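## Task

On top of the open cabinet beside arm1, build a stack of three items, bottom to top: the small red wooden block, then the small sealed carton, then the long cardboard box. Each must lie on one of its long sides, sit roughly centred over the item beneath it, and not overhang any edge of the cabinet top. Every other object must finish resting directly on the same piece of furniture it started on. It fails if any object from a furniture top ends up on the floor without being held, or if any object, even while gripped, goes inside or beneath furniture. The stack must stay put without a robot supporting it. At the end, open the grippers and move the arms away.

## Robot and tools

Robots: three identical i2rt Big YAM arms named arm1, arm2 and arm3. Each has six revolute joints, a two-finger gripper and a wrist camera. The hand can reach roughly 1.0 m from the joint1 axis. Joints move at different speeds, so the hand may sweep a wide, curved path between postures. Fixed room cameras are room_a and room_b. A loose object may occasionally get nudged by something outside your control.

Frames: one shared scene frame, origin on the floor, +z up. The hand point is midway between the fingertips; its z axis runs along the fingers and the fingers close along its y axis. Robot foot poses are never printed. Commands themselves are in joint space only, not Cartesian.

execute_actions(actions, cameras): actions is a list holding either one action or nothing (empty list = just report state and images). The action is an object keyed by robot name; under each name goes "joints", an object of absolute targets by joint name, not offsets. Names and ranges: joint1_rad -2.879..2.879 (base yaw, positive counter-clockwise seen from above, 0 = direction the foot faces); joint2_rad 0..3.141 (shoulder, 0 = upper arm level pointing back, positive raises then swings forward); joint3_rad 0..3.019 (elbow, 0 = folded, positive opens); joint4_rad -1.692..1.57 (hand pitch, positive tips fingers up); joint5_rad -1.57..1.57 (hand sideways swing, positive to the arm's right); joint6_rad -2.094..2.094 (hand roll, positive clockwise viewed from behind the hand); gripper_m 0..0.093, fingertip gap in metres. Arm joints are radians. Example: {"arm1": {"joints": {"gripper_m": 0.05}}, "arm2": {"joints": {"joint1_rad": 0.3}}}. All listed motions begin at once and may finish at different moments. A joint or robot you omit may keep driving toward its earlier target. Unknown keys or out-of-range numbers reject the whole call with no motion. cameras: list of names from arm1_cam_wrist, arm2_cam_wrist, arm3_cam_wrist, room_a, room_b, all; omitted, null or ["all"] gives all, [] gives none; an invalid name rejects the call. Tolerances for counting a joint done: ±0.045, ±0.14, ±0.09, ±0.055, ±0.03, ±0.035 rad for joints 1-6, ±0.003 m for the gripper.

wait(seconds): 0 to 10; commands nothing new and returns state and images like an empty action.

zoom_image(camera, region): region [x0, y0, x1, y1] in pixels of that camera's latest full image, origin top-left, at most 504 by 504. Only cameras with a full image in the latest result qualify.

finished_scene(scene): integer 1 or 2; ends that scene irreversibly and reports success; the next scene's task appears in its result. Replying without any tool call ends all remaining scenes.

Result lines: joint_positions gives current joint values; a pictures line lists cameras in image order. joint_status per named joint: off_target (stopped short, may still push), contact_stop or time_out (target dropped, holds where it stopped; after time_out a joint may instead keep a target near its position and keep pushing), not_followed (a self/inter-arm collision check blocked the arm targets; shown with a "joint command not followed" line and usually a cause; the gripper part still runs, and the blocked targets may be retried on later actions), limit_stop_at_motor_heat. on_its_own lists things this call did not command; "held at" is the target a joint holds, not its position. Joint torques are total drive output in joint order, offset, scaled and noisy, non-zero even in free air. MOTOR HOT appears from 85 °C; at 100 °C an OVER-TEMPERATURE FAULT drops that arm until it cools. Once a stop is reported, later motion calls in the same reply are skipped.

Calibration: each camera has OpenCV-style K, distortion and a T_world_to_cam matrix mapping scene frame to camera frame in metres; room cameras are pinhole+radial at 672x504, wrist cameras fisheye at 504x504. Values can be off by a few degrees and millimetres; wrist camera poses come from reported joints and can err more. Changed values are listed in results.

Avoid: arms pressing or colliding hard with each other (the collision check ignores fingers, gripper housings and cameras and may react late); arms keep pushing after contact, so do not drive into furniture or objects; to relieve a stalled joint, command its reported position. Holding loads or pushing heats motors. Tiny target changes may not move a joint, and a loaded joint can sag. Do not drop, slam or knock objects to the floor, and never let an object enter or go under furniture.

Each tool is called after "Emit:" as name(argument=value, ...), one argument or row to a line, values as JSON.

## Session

Emit:
execute_actions(
  actions=[],
)

Scene clock: 0.00 s.
Joint torques (N m, as the arm reports them, + toward a larger angle): no reading
Motor temperatures (°C, as the motors report them): arm1=[28 35 36 28 31 32] | arm2=[30 31 33 28 29 30] | arm3=[29 28 32 27 30 31]
arm1.joint_positions: joint1_rad=-0.038 joint2_rad=+0.331 joint3_rad=+1.655 joint4_rad=-1.151 joint5_rad=-0.127 joint6_rad=-0.493 gripper_m=+0.094
arm1.joint_status: not commanded
arm1.hand: x=-0.8491 y=+0.6942 z=+1.5506 quat_wxyz=(-0.740, +0.459, -0.447, -0.205) (m; scene frame)
arm2.joint_positions: joint1_rad=-0.039 joint2_rad=+0.338 joint3_rad=+1.693 joint4_rad=-1.381 joint5_rad=+0.066 joint6_rad=-0.087 gripper_m=+0.095
arm2.joint_status: not commanded
arm2.hand: x=+0.1828 y=+0.0237 z=+1.5530 quat_wxyz=(-0.674, +0.233, -0.683, -0.160) (m; scene frame)
arm3.joint_positions: joint1_rad=+0.619 joint2_rad=+0.541 joint3_rad=+1.510 joint4_rad=-1.390 joint5_rad=-0.233 joint6_rad=+0.349 gripper_m=+0.094
arm3.joint_status: not commanded
arm3.hand: x=+0.6902 y=-0.5100 z=+1.3866 quat_wxyz=(-0.306, +0.421, -0.722, -0.456) (m; scene frame)
pictures: arm1_cam_wrist, arm2_cam_wrist, arm3_cam_wrist, room_a, room_b
camera_calibration (this result's frames):
arm1_cam_wrist: T_world_to_cam=[[0.697896, -0.500956, 0.511844, 0.143371], [0.152586, -0.594259, -0.789667, 1.77326], [0.699756, 0.629205, -0.338292, 0.804776], [0, 0, 0, 1]] pos_world=[-0.933779, 0.619227, 1.59915]
arm2_cam_wrist: T_world_to_cam=[[0.538655, -0.836223, 0.102874, -0.236068], [-0.468443, -0.398738, -0.788396, 1.32825], [0.700295, 0.376483, -0.606505, 0.930031], [0, 0, 0, 1]] pos_world=[0.0980713, -0.0179226, 1.63554]
arm3_cam_wrist: T_world_to_cam=[[0.890659, -0.227707, -0.393543, -0.18452], [-0.399337, -0.805604, -0.437643, 0.472871], [-0.217386, 0.546947, -0.80845, 1.67618], [0, 0, 0, 1]] pos_world=[0.717557, -0.577851, 1.48944]
Images, in order (width x height): arm1_cam_wrist 504x504, arm2_cam_wrist 504x504, arm3_cam_wrist 504x504, room_a 672x504, room_b 672x504.

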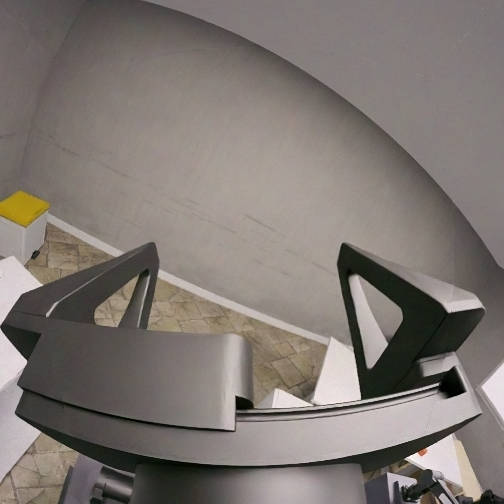

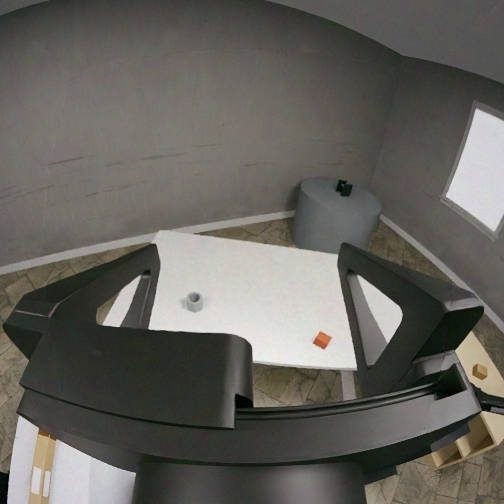

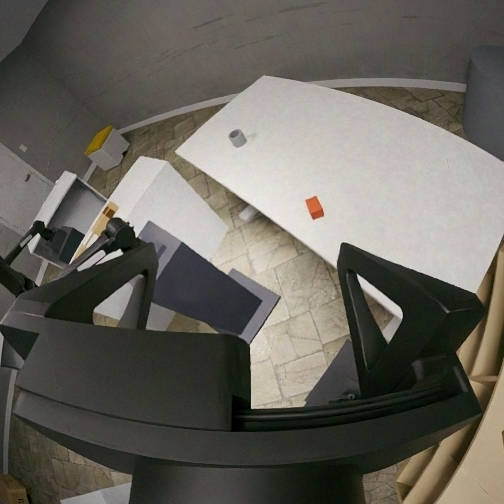

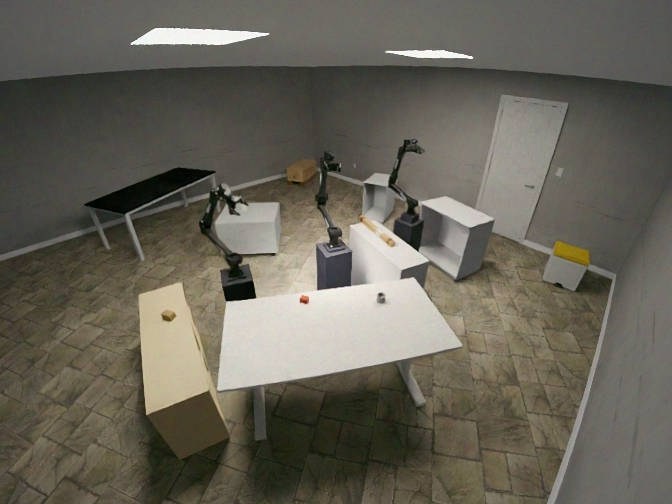

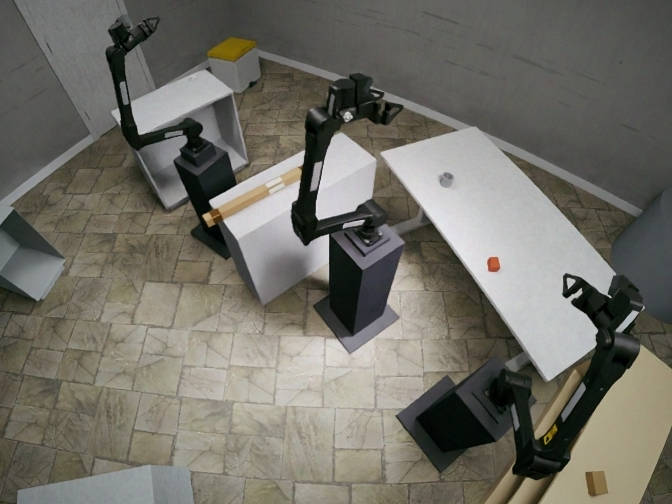

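Emit:
zoom_image(
  camera="room_b",
  region=[80, 10, 420, 310],
)

Emit:
zoom_image(
  camera="room_a",
  region=[300, 130, 520, 310],
)

Region (80, 10, 420, 310) of room_b's 672x504 image, scaled by 1.482, with more detail than that image has; it fills the top 445 rows of this view, and the rest is white.

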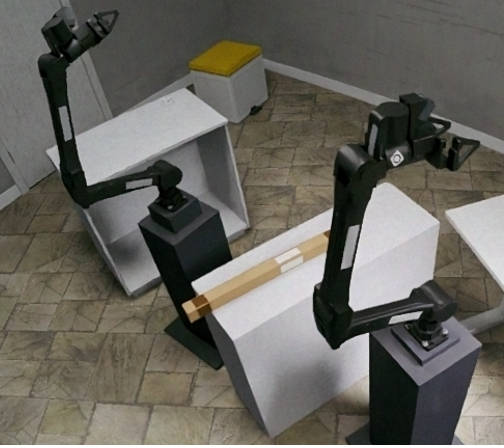

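Region (300, 130, 520, 310) of room_a's 672x504 image, scaled by 2.291, with more detail than that image has; it fills the top 412 rows of this view, and the rest is white.

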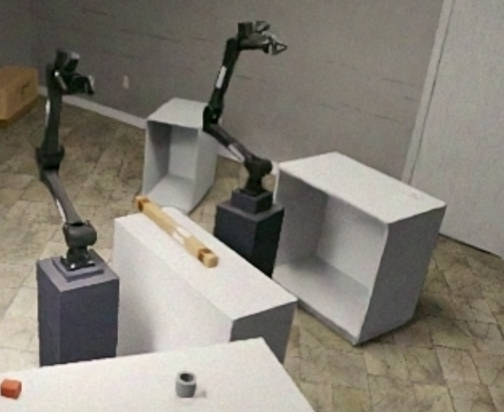

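Emit:
zoom_image(
  camera="room_b",
  region=[110, 50, 250, 150],
)

Emit:
zoom_image(
  camera="room_a",
  region=[410, 185, 510, 245],
)

Region (110, 50, 250, 150) of room_b's 672x504 image, scaled by 3.600, with more detail than that image has; it fills the top 360 rows of this view, and the rest is white.

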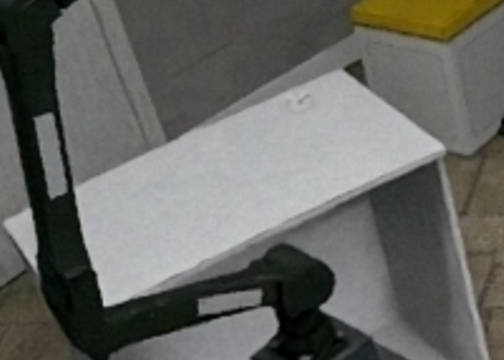

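Region (410, 185, 510, 245) of room_a's 672x504 image, scaled by 5.040, with more detail than that image has; it fills the top 302 rows of this view, and the rest is white.

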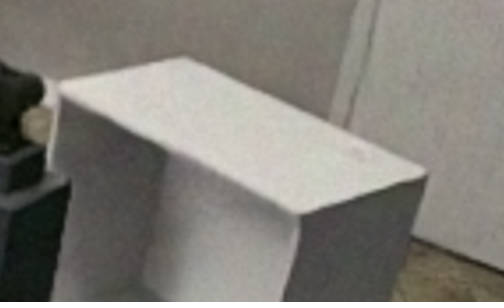

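Emit:
zoom_image(
  camera="arm3_cam_wrist",
  region=[274, 167, 354, 247],
)

Emit:
zoom_image(
  camera="room_b",
  region=[440, 230, 672, 504],
)

Region (274, 167, 354, 247) of arm3_cam_wrist's 504x504 image, scaled by 6.300, with more detail than that image has.

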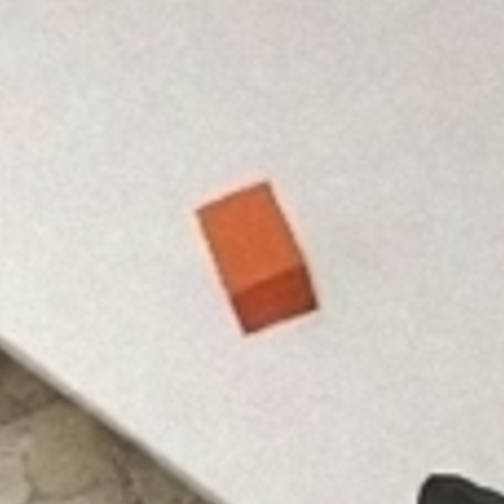

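Region (440, 230, 672, 504) of room_b's 672x504 image, scaled by 1.839, with more detail than that image has; it fills the left 427 columns of this view, and the rest is white.

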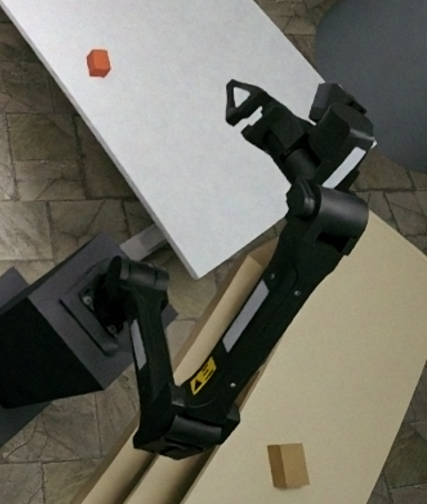

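Emit:
execute_actions(
  actions=[
    {"arm1": {"joints": {"joint1_rad": -1.677, "joint2_rad": 1.99, "joint3_rad": 1.81, "joint4_rad": -1.367, "joint5_rad": 0, "joint6_rad": -1.42, "gripper_m": 0.093}}, "arm2": {"joints": {"joint1_rad": -0.743, "joint2_rad": 2.115, "joint3_rad": 1.79, "joint4_rad": -1.217, "joint5_rad": 0, "joint6_rad": -1.577, "gripper_m": 0.093}}, "arm3": {"joints": {"joint1_rad": -1.30, "joint2_rad": 1.865, "joint3_rad": 1.73, "joint4_rad": -1.409, "joint5_rad": 0, "joint6_rad": 0, "gripper_m": 0.093}}},
  ],
)

Scene clock: 65.40 s.
Joint torques (N m, as the arm reports them, + toward a larger angle): arm1=[  0.66 -23.39  11.38  -0.25  -0.22  -0.14] | arm2=[  0.08 -21.55   8.31   0.56  -0.19  -0.05] | arm3=[  1.   -20.72   9.52  -0.44  -0.09  -0.22]
Motor temperatures (°C, as the motors report them): arm1=[28 35 36 28 31 32] | arm2=[30 32 33 28 29 30] | arm3=[29 28 34 27 30 31]
arm1.joint_positions: joint1_rad=-1.673 joint2_rad=+1.998 joint3_rad=+1.784 joint4_rad=-1.360 joint5_rad=+0.001 joint6_rad=-1.406 gripper_m=+0.093
arm1.joint_status: all done
arm1.hand: x=-0.3648 y=+0.2715 z=+0.9476 quat_wxyz=(-0.006, +0.347, -0.938, +0.001) (m; scene frame)
arm2.joint_positions: joint1_rad=-0.743 joint2_rad=+2.112 joint3_rad=+1.791 joint4_rad=-1.222 joint5_rad=-0.002 joint6_rad=-1.570 gripper_m=+0.093
arm2.joint_status: all done
arm2.hand: x=+0.8010 y=-0.0338 z=+0.9151 quat_wxyz=(-0.002, +0.679, -0.734, +0.012) (m; scene frame)
arm3.joint_positions: joint1_rad=-1.307 joint2_rad=+1.876 joint3_rad=+1.714 joint4_rad=-1.400 joint5_rad=+0.002 joint6_rad=+0.016 gripper_m=+0.093
arm3.joint_status: all done
arm3.hand: x=+1.1284 y=-1.0432 z=+0.9499 quat_wxyz=(-0.004, -0.337, -0.942, +0.002) (m; scene frame)
pictures: arm1_cam_wrist, arm2_cam_wrist, arm3_cam_wrist, room_a, room_b
camera_calibration (this result's frames):
arm1_cam_wrist: T_world_to_cam=[[0.665508, -0.74621, 0.0164161, 0.42651], [-0.618048, -0.538608, 0.572641, -0.615275], [-0.418469, -0.391243, -0.819642, 0.853132], [0, 0, 0, 1]] pos_world=[-0.307106, 0.320656, 1.04459]
arm2_cam_wrist: T_world_to_cam=[[0.997443, -0.0701204, 0.013837, -0.811716], [-0.0648693, -0.806887, 0.587133, -0.503734], [-0.0300051, -0.586529, -0.809372, 0.869895], [0, 0, 0, 1]] pos_world=[0.803065, 0.0468447, 1.01106]
arm3_cam_wrist: T_world_to_cam=[[-0.627796, -0.778368, 0.00400384, -0.106731], [-0.63228, 0.512955, 0.580602, 0.698287], [-0.453976, 0.361968, -0.814177, 1.78953], [0, 0, 0, 1]] pos_world=[1.18691, -1.08902, 1.05199]
Images, in order (width x height): arm1_cam_wrist 504x504, arm2_cam_wrist 504x504, arm3_cam_wrist 504x504, room_a 672x504, room_b 672x504.

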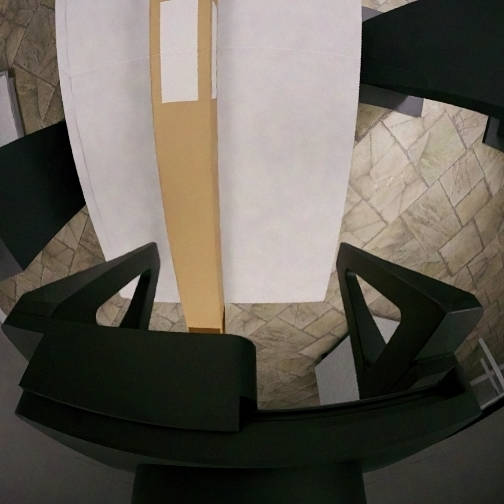

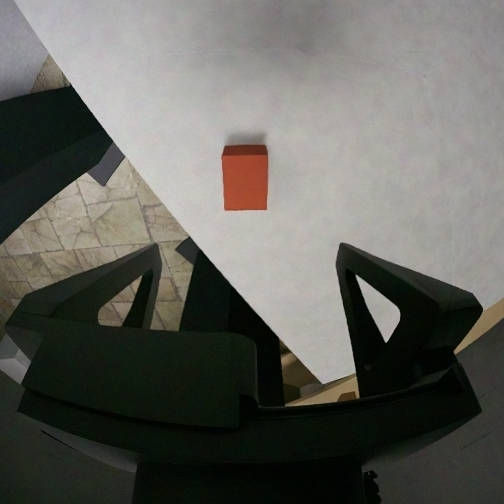

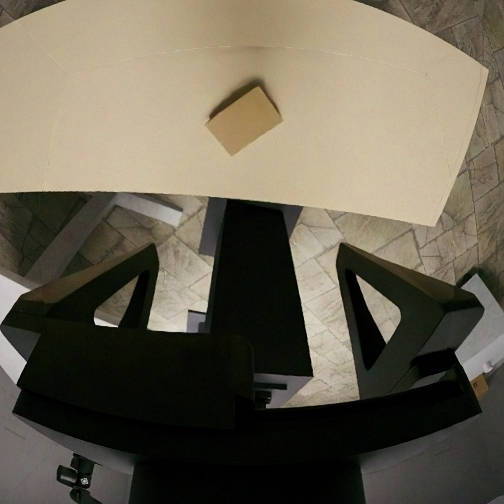

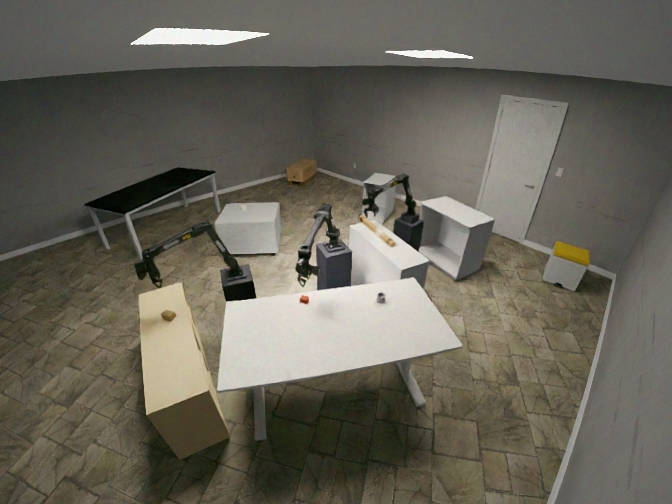

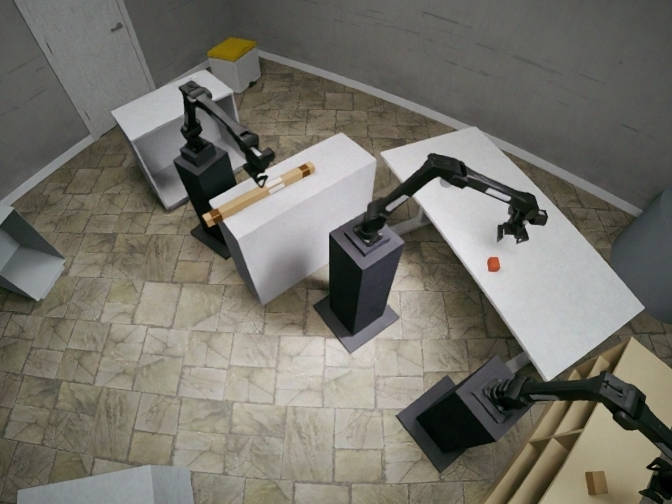

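Emit:
execute_actions(
  actions=[
    {"arm1": {"joints": {"joint1_rad": -1.593, "joint2_rad": 1.97, "joint3_rad": 1.51, "joint4_rad": -1.082, "joint6_rad": -1.328}}, "arm2": {"joints": {"joint1_rad": -0.752, "joint2_rad": 2.295, "joint3_rad": 1.715, "joint4_rad": -0.972}}, "arm3": {"joints": {"joint1_rad": -1.297, "joint2_rad": 2.13, "joint3_rad": 1.625, "joint4_rad": -1.04, "joint6_rad": 0.97}}},
  ],
  cameras=["arm1_cam_wrist", "arm2_cam_wrist", "arm3_cam_wrist"],
)

Scene clock: 94.57 s.
Joint torques (N m, as the arm reports them, + toward a larger angle): arm1=[ -0.16 -21.98   9.35   0.42  -0.2    0.13] | arm2=[ -0.41 -23.01   7.78   0.93  -0.2   -0.04] | arm3=[  1.05 -22.17   8.46   0.5   -0.04   0.03]
Motor temperatures (°C, as the motors report them): arm1=[28 37 40 28 31 32] | arm2=[30 34 35 28 29 30] | arm3=[29 30 35 27 30 31]
arm1.joint_positions: joint1_rad=-1.583 joint2_rad=+1.979 joint3_rad=+1.498 joint4_rad=-1.090 joint5_rad=+0.001 joint6_rad=-1.342 gripper_m=+0.093
arm1.joint_status: all done
arm1.hand: x=-0.3622 y=+0.3386 z=+0.8565 quat_wxyz=(-0.007, +0.359, -0.933, +0.003) (m; scene frame)
arm2.joint_positions: joint1_rad=-0.743 joint2_rad=+2.301 joint3_rad=+1.711 joint4_rad=-0.988 joint5_rad=-0.002 joint6_rad=-1.570 gripper_m=+0.093
arm2.joint_status: all done
arm2.hand: x=+0.7960 y=-0.0356 z=+0.7700 quat_wxyz=(+0.010, +0.679, -0.734, -0.001) (m; scene frame)
arm3.joint_positions: joint1_rad=-1.306 joint2_rad=+2.135 joint3_rad=+1.605 joint4_rad=-1.052 joint5_rad=+0.002 joint6_rad=+0.954 gripper_m=+0.093
arm3.joint_status: all done
arm3.hand: x=+1.1512 y=-1.0608 z=+0.7613 quat_wxyz=(+0.006, -0.726, -0.688, +0.002) (m; scene frame)
pictures: arm1_cam_wrist, arm2_cam_wrist, arm3_cam_wrist
camera_calibration (this result's frames):
arm1_cam_wrist: T_world_to_cam=[[0.684842, -0.728425, 0.0197074, 0.474484], [-0.605344, -0.553653, 0.571864, -0.514948], [-0.405649, -0.403566, -0.820112, 0.815017], [0, 0, 0, 1]] pos_world=[-0.306056, 0.389437, 0.953534]
arm2_cam_wrist: T_world_to_cam=[[0.997329, -0.0698701, -0.0212623, -0.777713], [-0.0441278, -0.808475, 0.586874, -0.436681], [-0.058195, -0.584368, -0.809399, 0.773814], [0, 0, 0, 1]] pos_world=[0.801399, 0.0448075, 0.866065]
arm3_cam_wrist: T_world_to_cam=[[-0.998867, 0.0458644, 0.0126701, 1.18951], [0.0444701, 0.805111, 0.591455, 0.353865], [0.0169259, 0.591348, -0.806239, 1.34791], [0, 0, 0, 1]] pos_world=[1.14962, -1.13654, 0.862375]
Images, in order (width x height): arm1_cam_wrist 504x504, arm2_cam_wrist 504x504, arm3_cam_wrist 504x504.

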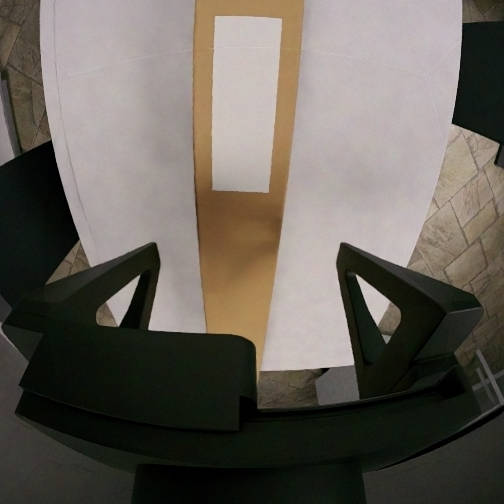

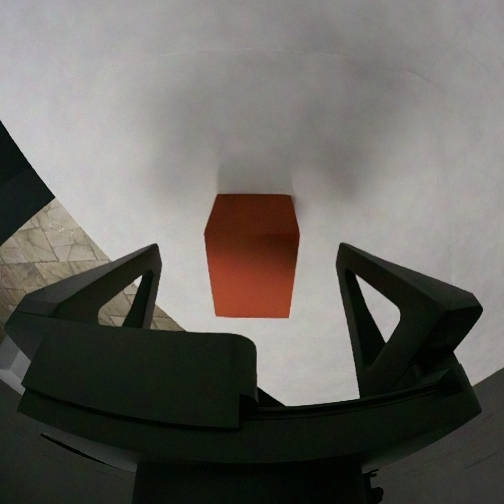

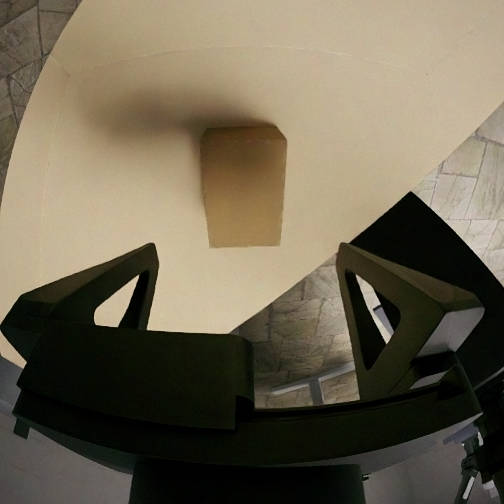

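Emit:
execute_actions(
  actions=[
    {"arm1": {"joints": {"joint1_rad": -1.607, "joint2_rad": 2.04, "joint3_rad": 1.428, "joint4_rad": -0.922}}, "arm2": {"joints": {"joint1_rad": -0.775, "joint2_rad": 2.345, "joint4_rad": -0.925}}, "arm3": {"joints": {"joint2_rad": 2.30, "joint3_rad": 1.597, "joint4_rad": -0.832}}},
  ],
  cameras=["arm1_cam_wrist", "arm2_cam_wrist", "arm3_cam_wrist"],
)

Scene clock: 120.90 s.
Joint torques (N m, as the arm reports them, + toward a larger angle): arm1=[  0.24 -22.94   8.47   0.45  -0.2    0.13] | arm2=[ -0.77 -20.32   7.62   1.03  -0.2   -0.04] | arm3=[  1.14 -23.1    7.28   0.62  -0.04   0.04]
Motor temperatures (°C, as the motors report them): arm1=[28 37 39 28 31 32] | arm2=[30 34 34 28 29 30] | arm3=[29 31 35 27 30 31]
arm1.joint_positions: joint1_rad=-1.599 joint2_rad=+2.055 joint3_rad=+1.418 joint4_rad=-0.931 joint5_rad=+0.001 joint6_rad=-1.342 gripper_m=+0.093
arm1.joint_status: all done
arm1.hand: x=-0.3724 y=+0.3350 z=+0.7889 quat_wxyz=(-0.008, +0.351, -0.936, +0.004) (m; scene frame)
arm2.joint_positions: joint1_rad=-0.771 joint2_rad=+2.319 joint3_rad=+1.711 joint4_rad=-0.942 joint5_rad=-0.002 joint6_rad=-1.570 gripper_m=+0.093
arm2.joint_status: all done
arm2.hand: x=+0.8018 y=-0.0540 z=+0.7596 quat_wxyz=(+0.000, +0.669, -0.743, +0.010) (m; scene frame)
arm3.joint_positions: joint1_rad=-1.306 joint2_rad=+2.310 joint3_rad=+1.585 joint4_rad=-0.844 joint5_rad=+0.002 joint6_rad=+0.955 gripper_m=+0.093
arm3.joint_status: all done
arm3.hand: x=+1.1549 y=-1.0638 z=+0.6516 quat_wxyz=(-0.001, -0.726, -0.688, +0.001) (m; scene frame)
pictures: arm1_cam_wrist, arm2_cam_wrist, arm3_cam_wrist
camera_calibration (this result's frames):
arm1_cam_wrist: T_world_to_cam=[[0.672436, -0.739802, 0.0228521, 0.476913], [-0.616153, -0.542405, 0.571097, -0.491665], [-0.410104, -0.398106, -0.820565, 0.750805], [0, 0, 0, 1]] pos_world=[-0.315727, 0.38504, 0.885974]
arm2_cam_wrist: T_world_to_cam=[[0.995269, -0.0968185, 0.00813426, -0.807063], [-0.0831167, -0.805074, 0.587322, -0.414138], [-0.050315, -0.58522, -0.809312, 0.748515], [0, 0, 0, 1]] pos_world=[0.806484, 0.0264957, 0.85558]
arm3_cam_wrist: T_world_to_cam=[[-0.998906, 0.0466915, 0.0024577, 1.20237], [0.0392875, 0.809686, 0.585547, 0.435633], [0.0253501, 0.585004, -0.810634, 1.24751], [0, 0, 0, 1]] pos_world=[1.15231, -1.13866, 0.753234]
Images, in order (width x height): arm1_cam_wrist 504x504, arm2_cam_wrist 504x504, arm3_cam_wrist 504x504.

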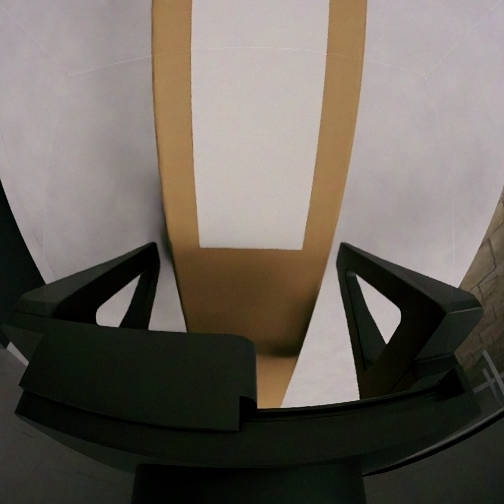

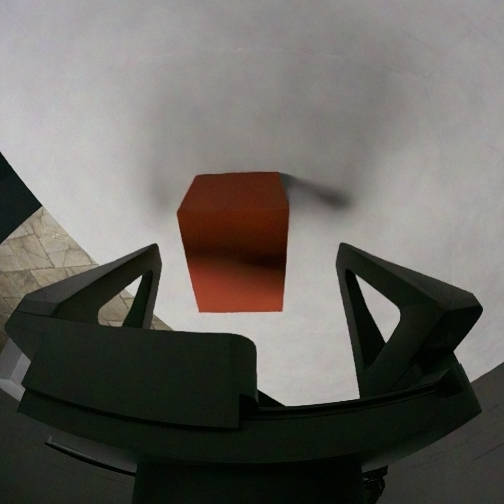

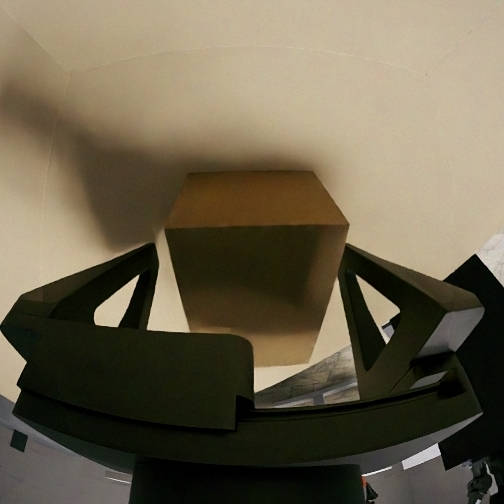

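Emit:
execute_actions(
  actions=[
    {"arm1": {"joints": {"gripper_m": 0.03}}, "arm2": {"joints": {"joint2_rad": 2.372}}, "arm3": {"joints": {"gripper_m": 0.035}}},
  ],
  cameras=["arm2_cam_wrist"],
)

Scene clock: 128.30 s.
Joint torques (N m, as the arm reports them, + toward a larger angle): arm1=[  0.04 -22.96   8.43   0.44  -0.2    0.11] | arm2=[  0.11 -20.75   7.55   0.9   -0.18  -0.04] | arm3=[  1.54 -23.28   7.14   0.57  -0.05   0.04]
Motor temperatures (°C, as the motors report them): arm1=[28 37 39 28 31 32] | arm2=[30 34 34 28 29 30] | arm3=[29 31 35 27 30 31]
arm1.joint_positions: joint1_rad=-1.599 joint2_rad=+2.055 joint3_rad=+1.418 joint4_rad=-0.931 joint5_rad=+0.001 joint6_rad=-1.340 gripper_m=+0.049
arm1.joint_status: gripper_m off_target (ended at +0.049, target +0.030)
arm1.hand: x=-0.3723 y=+0.3349 z=+0.7889 quat_wxyz=(-0.009, +0.351, -0.936, +0.004) (m; scene frame)
arm2.joint_positions: joint1_rad=-0.771 joint2_rad=+2.350 joint3_rad=+1.711 joint4_rad=-0.942 joint5_rad=-0.002 joint6_rad=-1.570 gripper_m=+0.093
arm2.joint_status: all done
arm2.hand: x=+0.7939 y=-0.0535 z=+0.7399 quat_wxyz=(+0.011, +0.669, -0.743, -0.002) (m; scene frame)
arm3.joint_positions: joint1_rad=-1.306 joint2_rad=+2.310 joint3_rad=+1.585 joint4_rad=-0.844 joint5_rad=+0.002 joint6_rad=+0.955 gripper_m=+0.059
arm3.joint_status: gripper_m off_target (ended at +0.059, target +0.035)
arm3.hand: x=+1.1551 y=-1.0638 z=+0.6516 quat_wxyz=(-0.001, -0.726, -0.687, +0.001) (m; scene frame)
pictures: arm2_cam_wrist
camera_calibration (this result's frames):
arm2_cam_wrist: T_world_to_cam=[[0.99498, -0.0972686, -0.0235216, -0.775454], [-0.0650118, -0.806969, 0.587005, -0.41707], [-0.0760784, -0.582529, -0.809242, 0.753068], [0, 0, 0, 1]] pos_world=[0.801739, 0.0266939, 0.835997]
Images, in order (width x height): arm2_cam_wrist 504x504.

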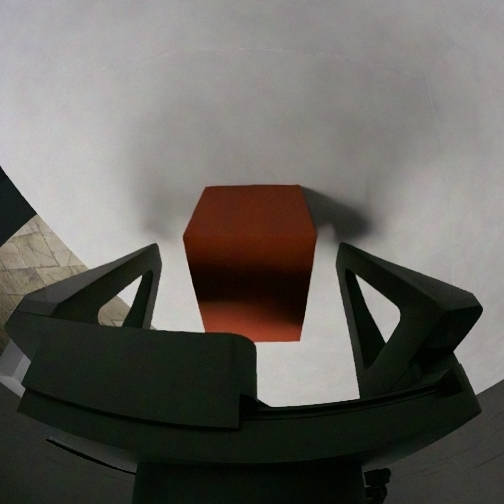

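Emit:
execute_actions(
  actions=[
    {"arm1": {"joints": {"joint2_rad": 1.78, "joint4_rad": -1.2}}, "arm2": {"joints": {"joint2_rad": 2.35, "gripper_m": 0.02}}, "arm3": {"joints": {"joint2_rad": 1.98, "joint4_rad": -1.17}}},
  ],
  cameras=["room_b"],
)

Scene clock: 133.10 s.
Joint torques (N m, as the arm reports them, + toward a larger angle): arm1=[  0.03 -19.08  10.02  -0.19  -0.2    0.11] | arm2=[ -0.13 -22.92   7.4    0.89  -0.18  -0.01] | arm3=[  1.12 -19.66   8.86  -0.64  -0.07   0.04]
Motor temperatures (°C, as the motors report them): arm1=[28 37 39 28 31 32] | arm2=[30 34 34 28 29 30] | arm3=[29 31 35 27 30 31]
arm1.joint_positions: joint1_rad=-1.599 joint2_rad=+1.786 joint3_rad=+1.413 joint4_rad=-1.193 joint5_rad=+0.001 joint6_rad=-1.340 gripper_m=+0.049
arm1.joint_status: all done
arm1.hand: x=-0.4073 y=+0.3583 z=+0.9281 quat_wxyz=(-0.009, +0.351, -0.936, +0.004) (m; scene frame)
arm2.joint_positions: joint1_rad=-0.771 joint2_rad=+2.350 joint3_rad=+1.711 joint4_rad=-0.940 joint5_rad=-0.001 joint6_rad=-1.571 gripper_m=+0.045
arm2.joint_status: gripper_m off_target (ended at +0.045, target +0.020); the others done
arm2.hand: x=+0.7942 y=-0.0536 z=+0.7399 quat_wxyz=(+0.011, +0.669, -0.743, -0.001) (m; scene frame)
arm3.joint_positions: joint1_rad=-1.306 joint2_rad=+1.976 joint3_rad=+1.582 joint4_rad=-1.158 joint5_rad=+0.002 joint6_rad=+0.955 gripper_m=+0.059
arm3.joint_status: all done
arm3.hand: x=+1.1375 y=-1.0499 z=+0.8455 quat_wxyz=(-0.009, -0.726, -0.687, -0.001) (m; scene frame)
pictures: room_b
Images, in order (width x height): room_b 672x504.

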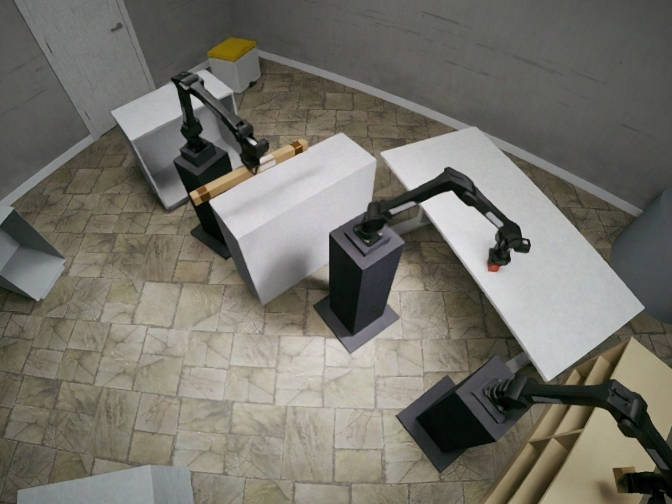

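Emit:
execute_actions(
  actions=[
    {"arm1": {"joints": {"joint1_rad": 1.23, "joint2_rad": 1.70, "joint3_rad": 1.275, "joint4_rad": -1.125, "joint6_rad": -1.69}}, "arm2": {"joints": {"joint1_rad": 1.963, "joint2_rad": 1.95, "joint4_rad": -1.335, "joint6_rad": -1.229}}, "arm3": {"joints": {"joint1_rad": 0.74, "joint2_rad": 2.12, "joint3_rad": 1.845, "joint4_rad": -1.27, "joint6_rad": -0.105}}},
  ],
)

Scene clock: 176.23 s.
Joint torques (N m, as the arm reports them, + toward a larger angle): arm1=[ -0.46 -18.67   8.53  -0.03  -0.11  -0.14] | arm2=[ -0.55 -20.86   8.73  -0.31  -0.16   0.1 ] | arm3=[  0.03 -23.33   9.56  -0.55   0.01  -0.18]
Motor temperatures (°C, as the motors report them): arm1=[28 36 40 28 31 32] | arm2=[30 35 34 28 29 30] | arm3=[29 31 36 27 30 31]
arm1.joint_positions: joint1_rad=+1.237 joint2_rad=+1.711 joint3_rad=+1.273 joint4_rad=-1.124 joint5_rad=-0.001 joint6_rad=-1.677 gripper_m=+0.049
arm1.joint_status: all done
arm1.hand: x=-1.1267 y=+1.0586 z=+0.9041 quat_wxyz=(-0.002, +0.931, +0.366, +0.006) (m; scene frame)
arm2.joint_positions: joint1_rad=+1.973 joint2_rad=+1.960 joint3_rad=+1.716 joint4_rad=-1.319 joint5_rad=-0.002 joint6_rad=-1.234 gripper_m=+0.045
arm2.joint_status: all done
arm2.hand: x=-0.3677 y=+0.3057 z=+0.9837 quat_wxyz=(+0.003, +0.934, +0.358, -0.010) (m; scene frame)
arm3.joint_positions: joint1_rad=+0.741 joint2_rad=+2.131 joint3_rad=+1.824 joint4_rad=-1.258 joint5_rad=-0.002 joint6_rad=-0.090 gripper_m=+0.059
arm3.joint_status: all done
arm3.hand: x=+0.7995 y=-0.0480 z=+0.8404 quat_wxyz=(-0.002, +0.669, -0.743, -0.003) (m; scene frame)
pictures: arm1_cam_wrist, arm2_cam_wrist, arm3_cam_wrist, room_a, room_b
camera_calibration (this result's frames):
arm1_cam_wrist: T_world_to_cam=[[-0.695312, 0.718668, 0.00758487, -1.55431], [0.582531, 0.557356, 0.591618, -0.461902], [0.420949, 0.415777, -0.806183, 0.885843], [0, 0, 0, 1]] pos_world=[-1.18456, 1.00617, 0.99921]
arm2_cam_wrist: T_world_to_cam=[[-0.674263, 0.738477, -0.00458459, -0.466862], [0.610541, 0.560922, 0.559111, -0.488118], [0.415462, 0.374189, -0.82908, 0.97898], [0, 0, 0, 1]] pos_world=[-0.4235, 0.25224, 1.08242]
arm3_cam_wrist: T_world_to_cam=[[0.99539, -0.0959105, 0.000749857, -0.80042], [-0.0784212, -0.80933, 0.582096, -0.464062], [-0.0552223, -0.579471, -0.81312, 0.82588], [0, 0, 0, 1]] pos_world=[0.805945, 0.0262257, 0.942268]
Images, in order (width x height): arm1_cam_wrist 504x504, arm2_cam_wrist 504x504, arm3_cam_wrist 504x504, room_a 672x504, room_b 672x504.

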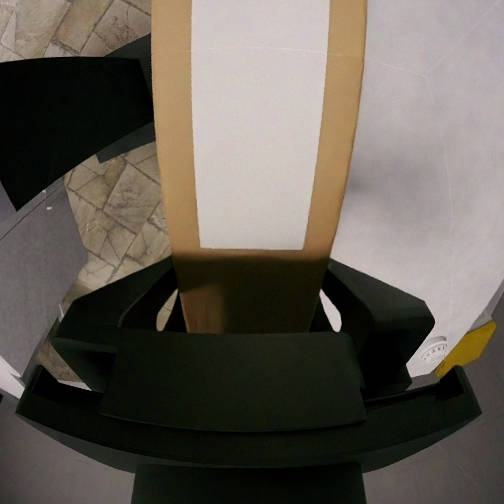

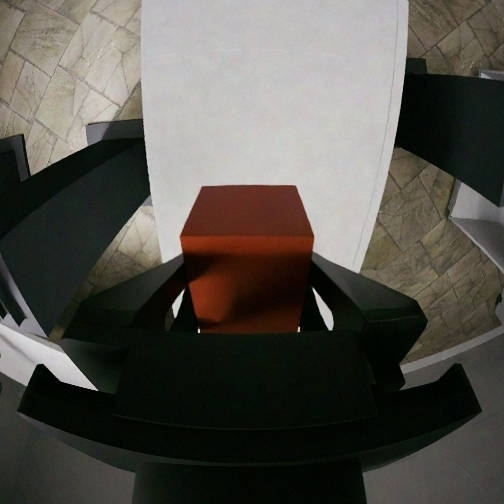

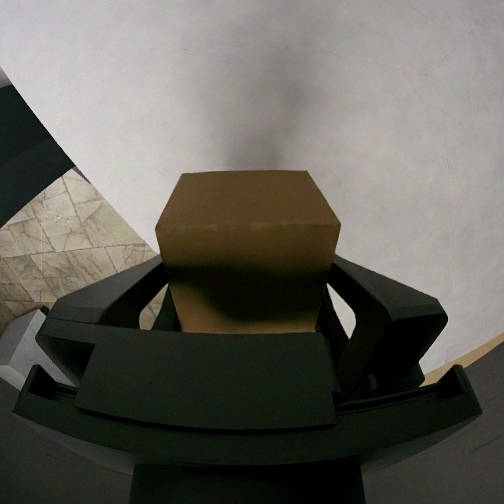

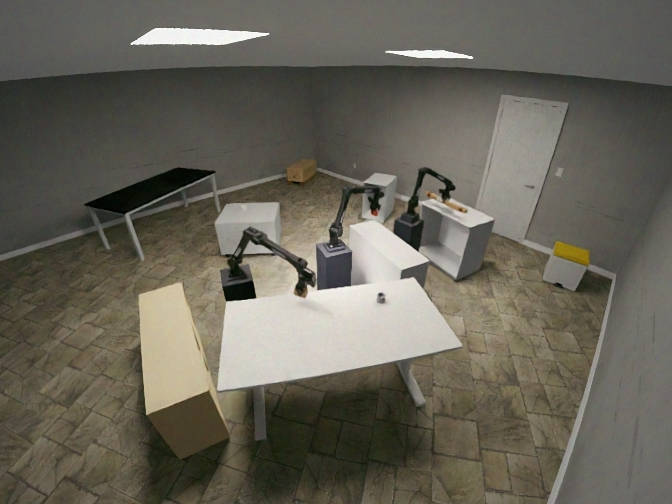

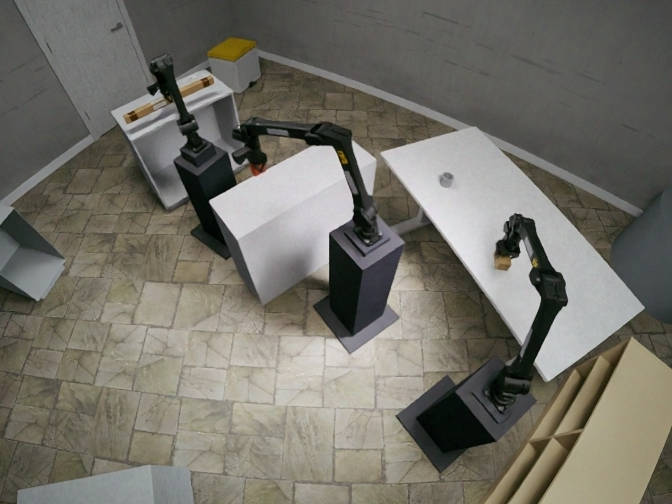

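Emit:
execute_actions(
  actions=[
    {"arm1": {"joints": {"joint2_rad": 1.875, "joint3_rad": 1.33, "joint4_rad": -0.985}}, "arm2": {"joints": {"joint2_rad": 2.147, "joint3_rad": 1.546, "joint4_rad": -0.947}}, "arm3": {"joints": {"joint2_rad": 2.277, "joint4_rad": -1.10}}},
  ],
)

Scene clock: 193.03 s.
Joint torques (N m, as the arm reports them, + toward a larger angle): arm1=[ -0.5  -21.29  10.15   0.28  -0.12  -0.13] | arm2=[  0.49 -21.59   8.18   1.03  -0.18   0.11] | arm3=[ -0.14 -22.04   9.06   0.86   0.02  -0.24]
Motor temperatures (°C, as the motors report them): arm1=[28 36 39 28 31 32] | arm2=[30 35 35 28 29 30] | arm3=[29 32 36 27 30 31]
arm1.joint_positions: joint1_rad=+1.237 joint2_rad=+1.895 joint3_rad=+1.301 joint4_rad=-0.992 joint5_rad=-0.001 joint6_rad=-1.677 gripper_m=+0.049
arm1.joint_status: all done
arm1.hand: x=-1.1431 y=+1.0824 z=+0.8241 quat_wxyz=(+0.010, +0.931, +0.365, +0.009) (m; scene frame)
arm2.joint_positions: joint1_rad=+1.973 joint2_rad=+2.153 joint3_rad=+1.535 joint4_rad=-0.963 joint5_rad=-0.002 joint6_rad=-1.234 gripper_m=+0.045
arm2.joint_status: all done
arm2.hand: x=-0.3648 y=+0.3007 z=+0.8090 quat_wxyz=(+0.010, +0.934, +0.358, -0.004) (m; scene frame)
arm3.joint_positions: joint1_rad=+0.743 joint2_rad=+2.256 joint3_rad=+1.828 joint4_rad=-1.112 joint5_rad=-0.001 joint6_rad=-0.090 gripper_m=+0.059
arm3.joint_status: all done
arm3.hand: x=+0.8031 y=-0.0252 z=+0.7633 quat_wxyz=(-0.012, +0.670, -0.742, -0.010) (m; scene frame)
pictures: arm1_cam_wrist, arm2_cam_wrist, arm3_cam_wrist, room_a, room_b
camera_calibration (this result's frames):
arm1_cam_wrist: T_world_to_cam=[[-0.695013, 0.718813, -0.0162525, -1.56243], [0.574221, 0.568528, 0.589107, -0.437831], [0.432698, 0.400104, -0.807892, 0.850224], [0, 0, 0, 1]] pos_world=[-1.20238, 1.03183, 0.919425]
arm2_cam_wrist: T_world_to_cam=[[-0.674285, 0.738178, -0.0208265, -0.448786], [0.601931, 0.565732, 0.563584, -0.397698], [0.427807, 0.36748, -0.825796, 0.838699], [0, 0, 0, 1]] pos_world=[-0.422025, 0.248068, 0.907384]
arm3_cam_wrist: T_world_to_cam=[[0.995553, -0.0941007, 0.00435425, -0.80461], [-0.080293, -0.823485, 0.561628, -0.383749], [-0.0492639, -0.55948, -0.827378, 0.783266], [0, 0, 0, 1]] pos_world=[0.808806, 0.0464955, 0.867085]
Images, in order (width x height): arm1_cam_wrist 504x504, arm2_cam_wrist 504x504, arm3_cam_wrist 504x504, room_a 672x504, room_b 672x504.

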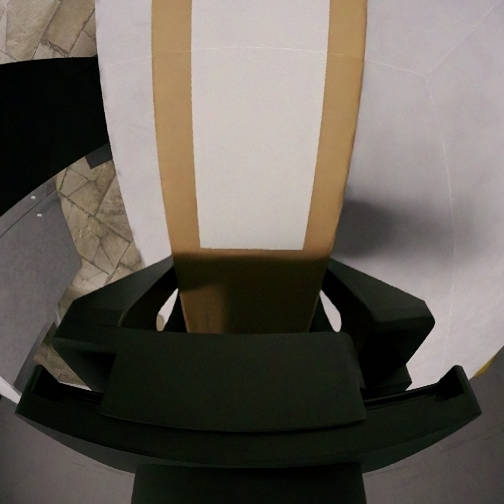

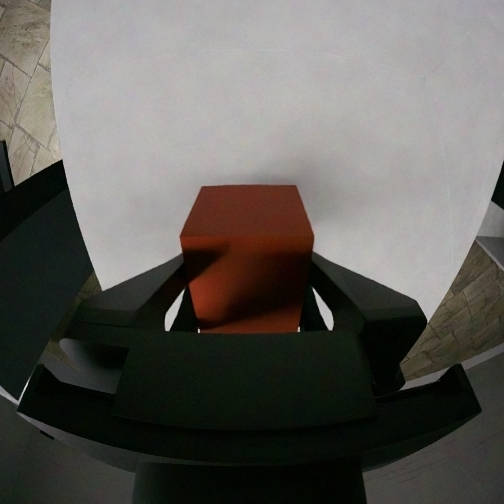

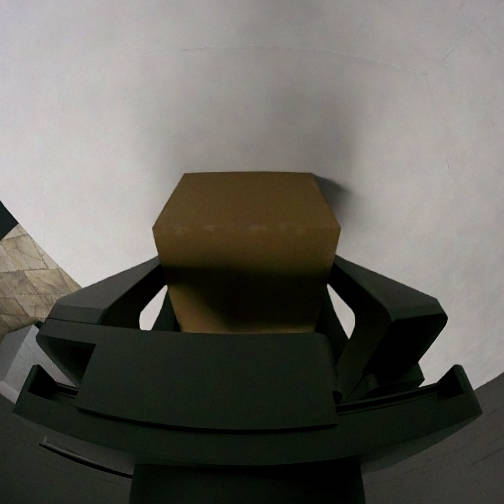

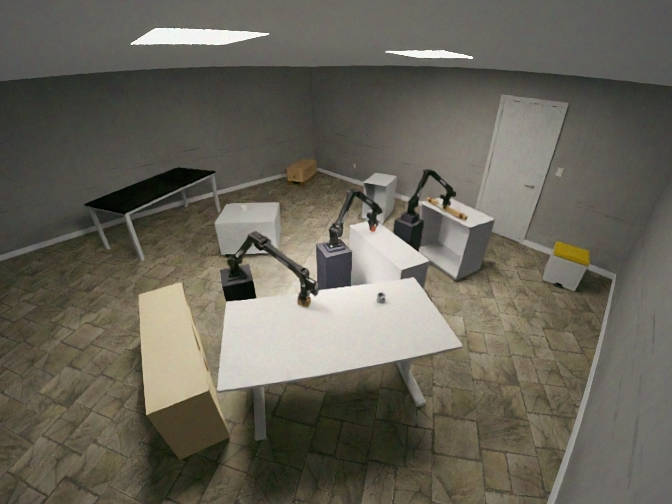

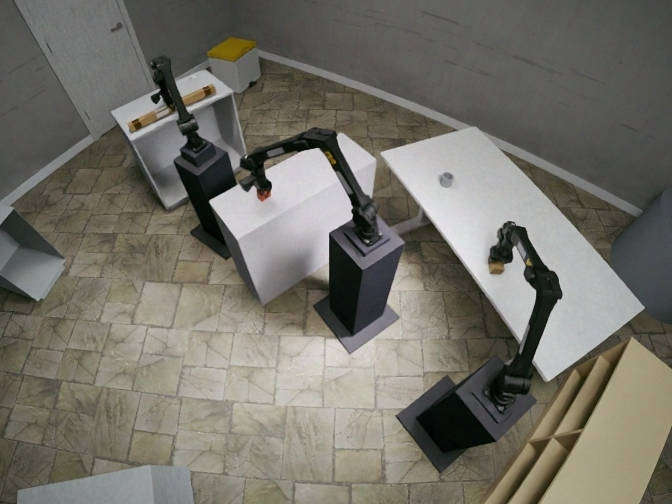

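Emit:
zoom_image(
  camera="room_a",
  region=[410, 170, 510, 240],
)

Emit:
zoom_image(
  camera="room_b",
  region=[100, 50, 300, 220],
)

Region (410, 170, 510, 240) of room_a's 672x504 image, scaled by 5.040, with more detail than that image has; it fills the top 353 rows of this view, and the rest is white.

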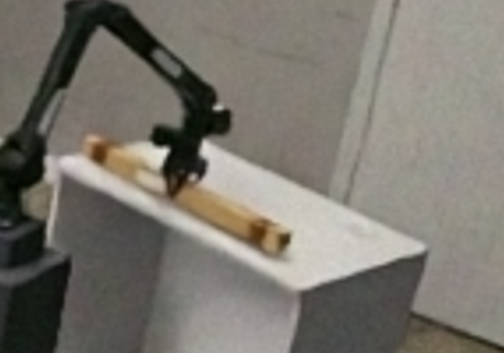

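Region (100, 50, 300, 220) of room_b's 672x504 image, scaled by 2.520, with more detail than that image has; it fills the top 428 rows of this view, and the rest is white.

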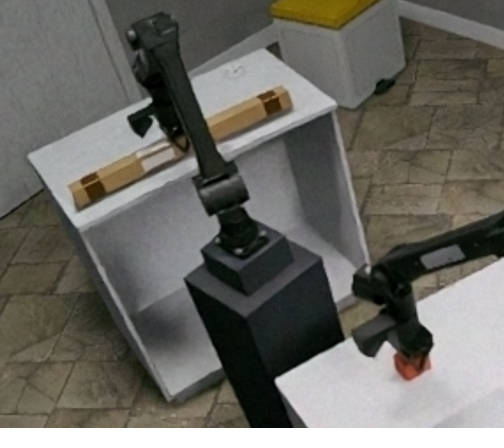

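Emit:
execute_actions(
  actions=[
    {"arm1": {"joints": {"joint2_rad": 1.955, "joint4_rad": -0.918}}, "arm2": {"joints": {"joint2_rad": 2.227, "joint4_rad": -0.89}}, "arm3": {"joints": {"joint2_rad": 2.25, "gripper_m": 0.093}}},
  ],
  cameras=["arm1_cam_wrist", "arm2_cam_wrist"],
)

Scene clock: 206.60 s.
Joint torques (N m, as the arm reports them, + toward a larger angle): arm1=[ -0.47 -18.45   9.59   0.33   0.09  -0.11] | arm2=[  0.41 -18.97   7.96   0.8   -0.25   0.08] | arm3=[  0.21 -24.8    8.89   0.64  -0.02  -0.21]
Motor temperatures (°C, as the motors report them): arm1=[28 37 40 28 31 32] | arm2=[30 35 35 28 29 30] | arm3=[29 32 36 27 30 31]
arm1.joint_positions: joint1_rad=+1.237 joint2_rad=+1.936 joint3_rad=+1.306 joint4_rad=-0.925 joint5_rad=-0.008 joint6_rad=-1.679 gripper_m=+0.049
arm1.joint_status: all done
arm1.hand: x=-1.1517 y=+1.0925 z=+0.8050 quat_wxyz=(-0.004, +0.930, +0.367, +0.002) (m; scene frame)
arm2.joint_positions: joint1_rad=+1.973 joint2_rad=+2.202 joint3_rad=+1.536 joint4_rad=-0.902 joint5_rad=+0.000 joint6_rad=-1.234 gripper_m=+0.045
arm2.joint_status: all done
arm2.hand: x=-0.3693 y=+0.3034 z=+0.7814 quat_wxyz=(+0.004, +0.934, +0.358, -0.008) (m; scene frame)
arm3.joint_positions: joint1_rad=+0.743 joint2_rad=+2.256 joint3_rad=+1.828 joint4_rad=-1.112 joint5_rad=-0.001 joint6_rad=-0.090 gripper_m=+0.093
arm3.joint_status: all done
arm3.hand: x=+0.8031 y=-0.0251 z=+0.7633 quat_wxyz=(-0.012, +0.670, -0.742, -0.010) (m; scene frame)
pictures: arm1_cam_wrist, arm2_cam_wrist
camera_calibration (this result's frames):
arm1_cam_wrist: T_world_to_cam=[[-0.696658, 0.717226, 0.0159588, -1.60206], [0.587142, 0.55724, 0.587153, -0.398582], [0.412228, 0.418415, -0.809319, 0.792048], [0, 0, 0, 1]] pos_world=[-1.20857, 1.03974, 0.900615]
arm2_cam_wrist: T_world_to_cam=[[-0.673995, 0.738691, -0.00818268, -0.464364], [0.60785, 0.56084, 0.562118, -0.376057], [0.419821, 0.373891, -0.827017, 0.812884], [0, 0, 0, 1]] pos_world=[-0.425658, 0.249999, 0.879857]
Images, in order (width x height): arm1_cam_wrist 504x504, arm2_cam_wrist 504x504.

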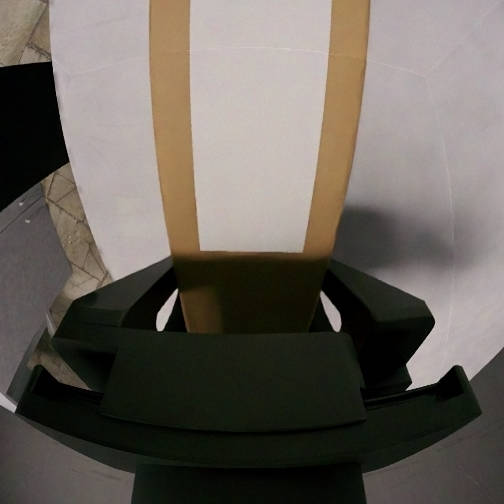

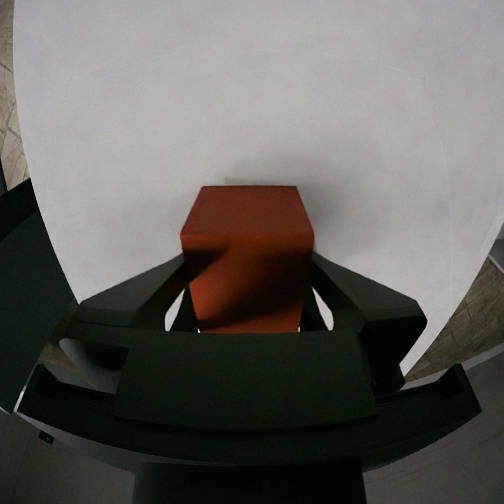

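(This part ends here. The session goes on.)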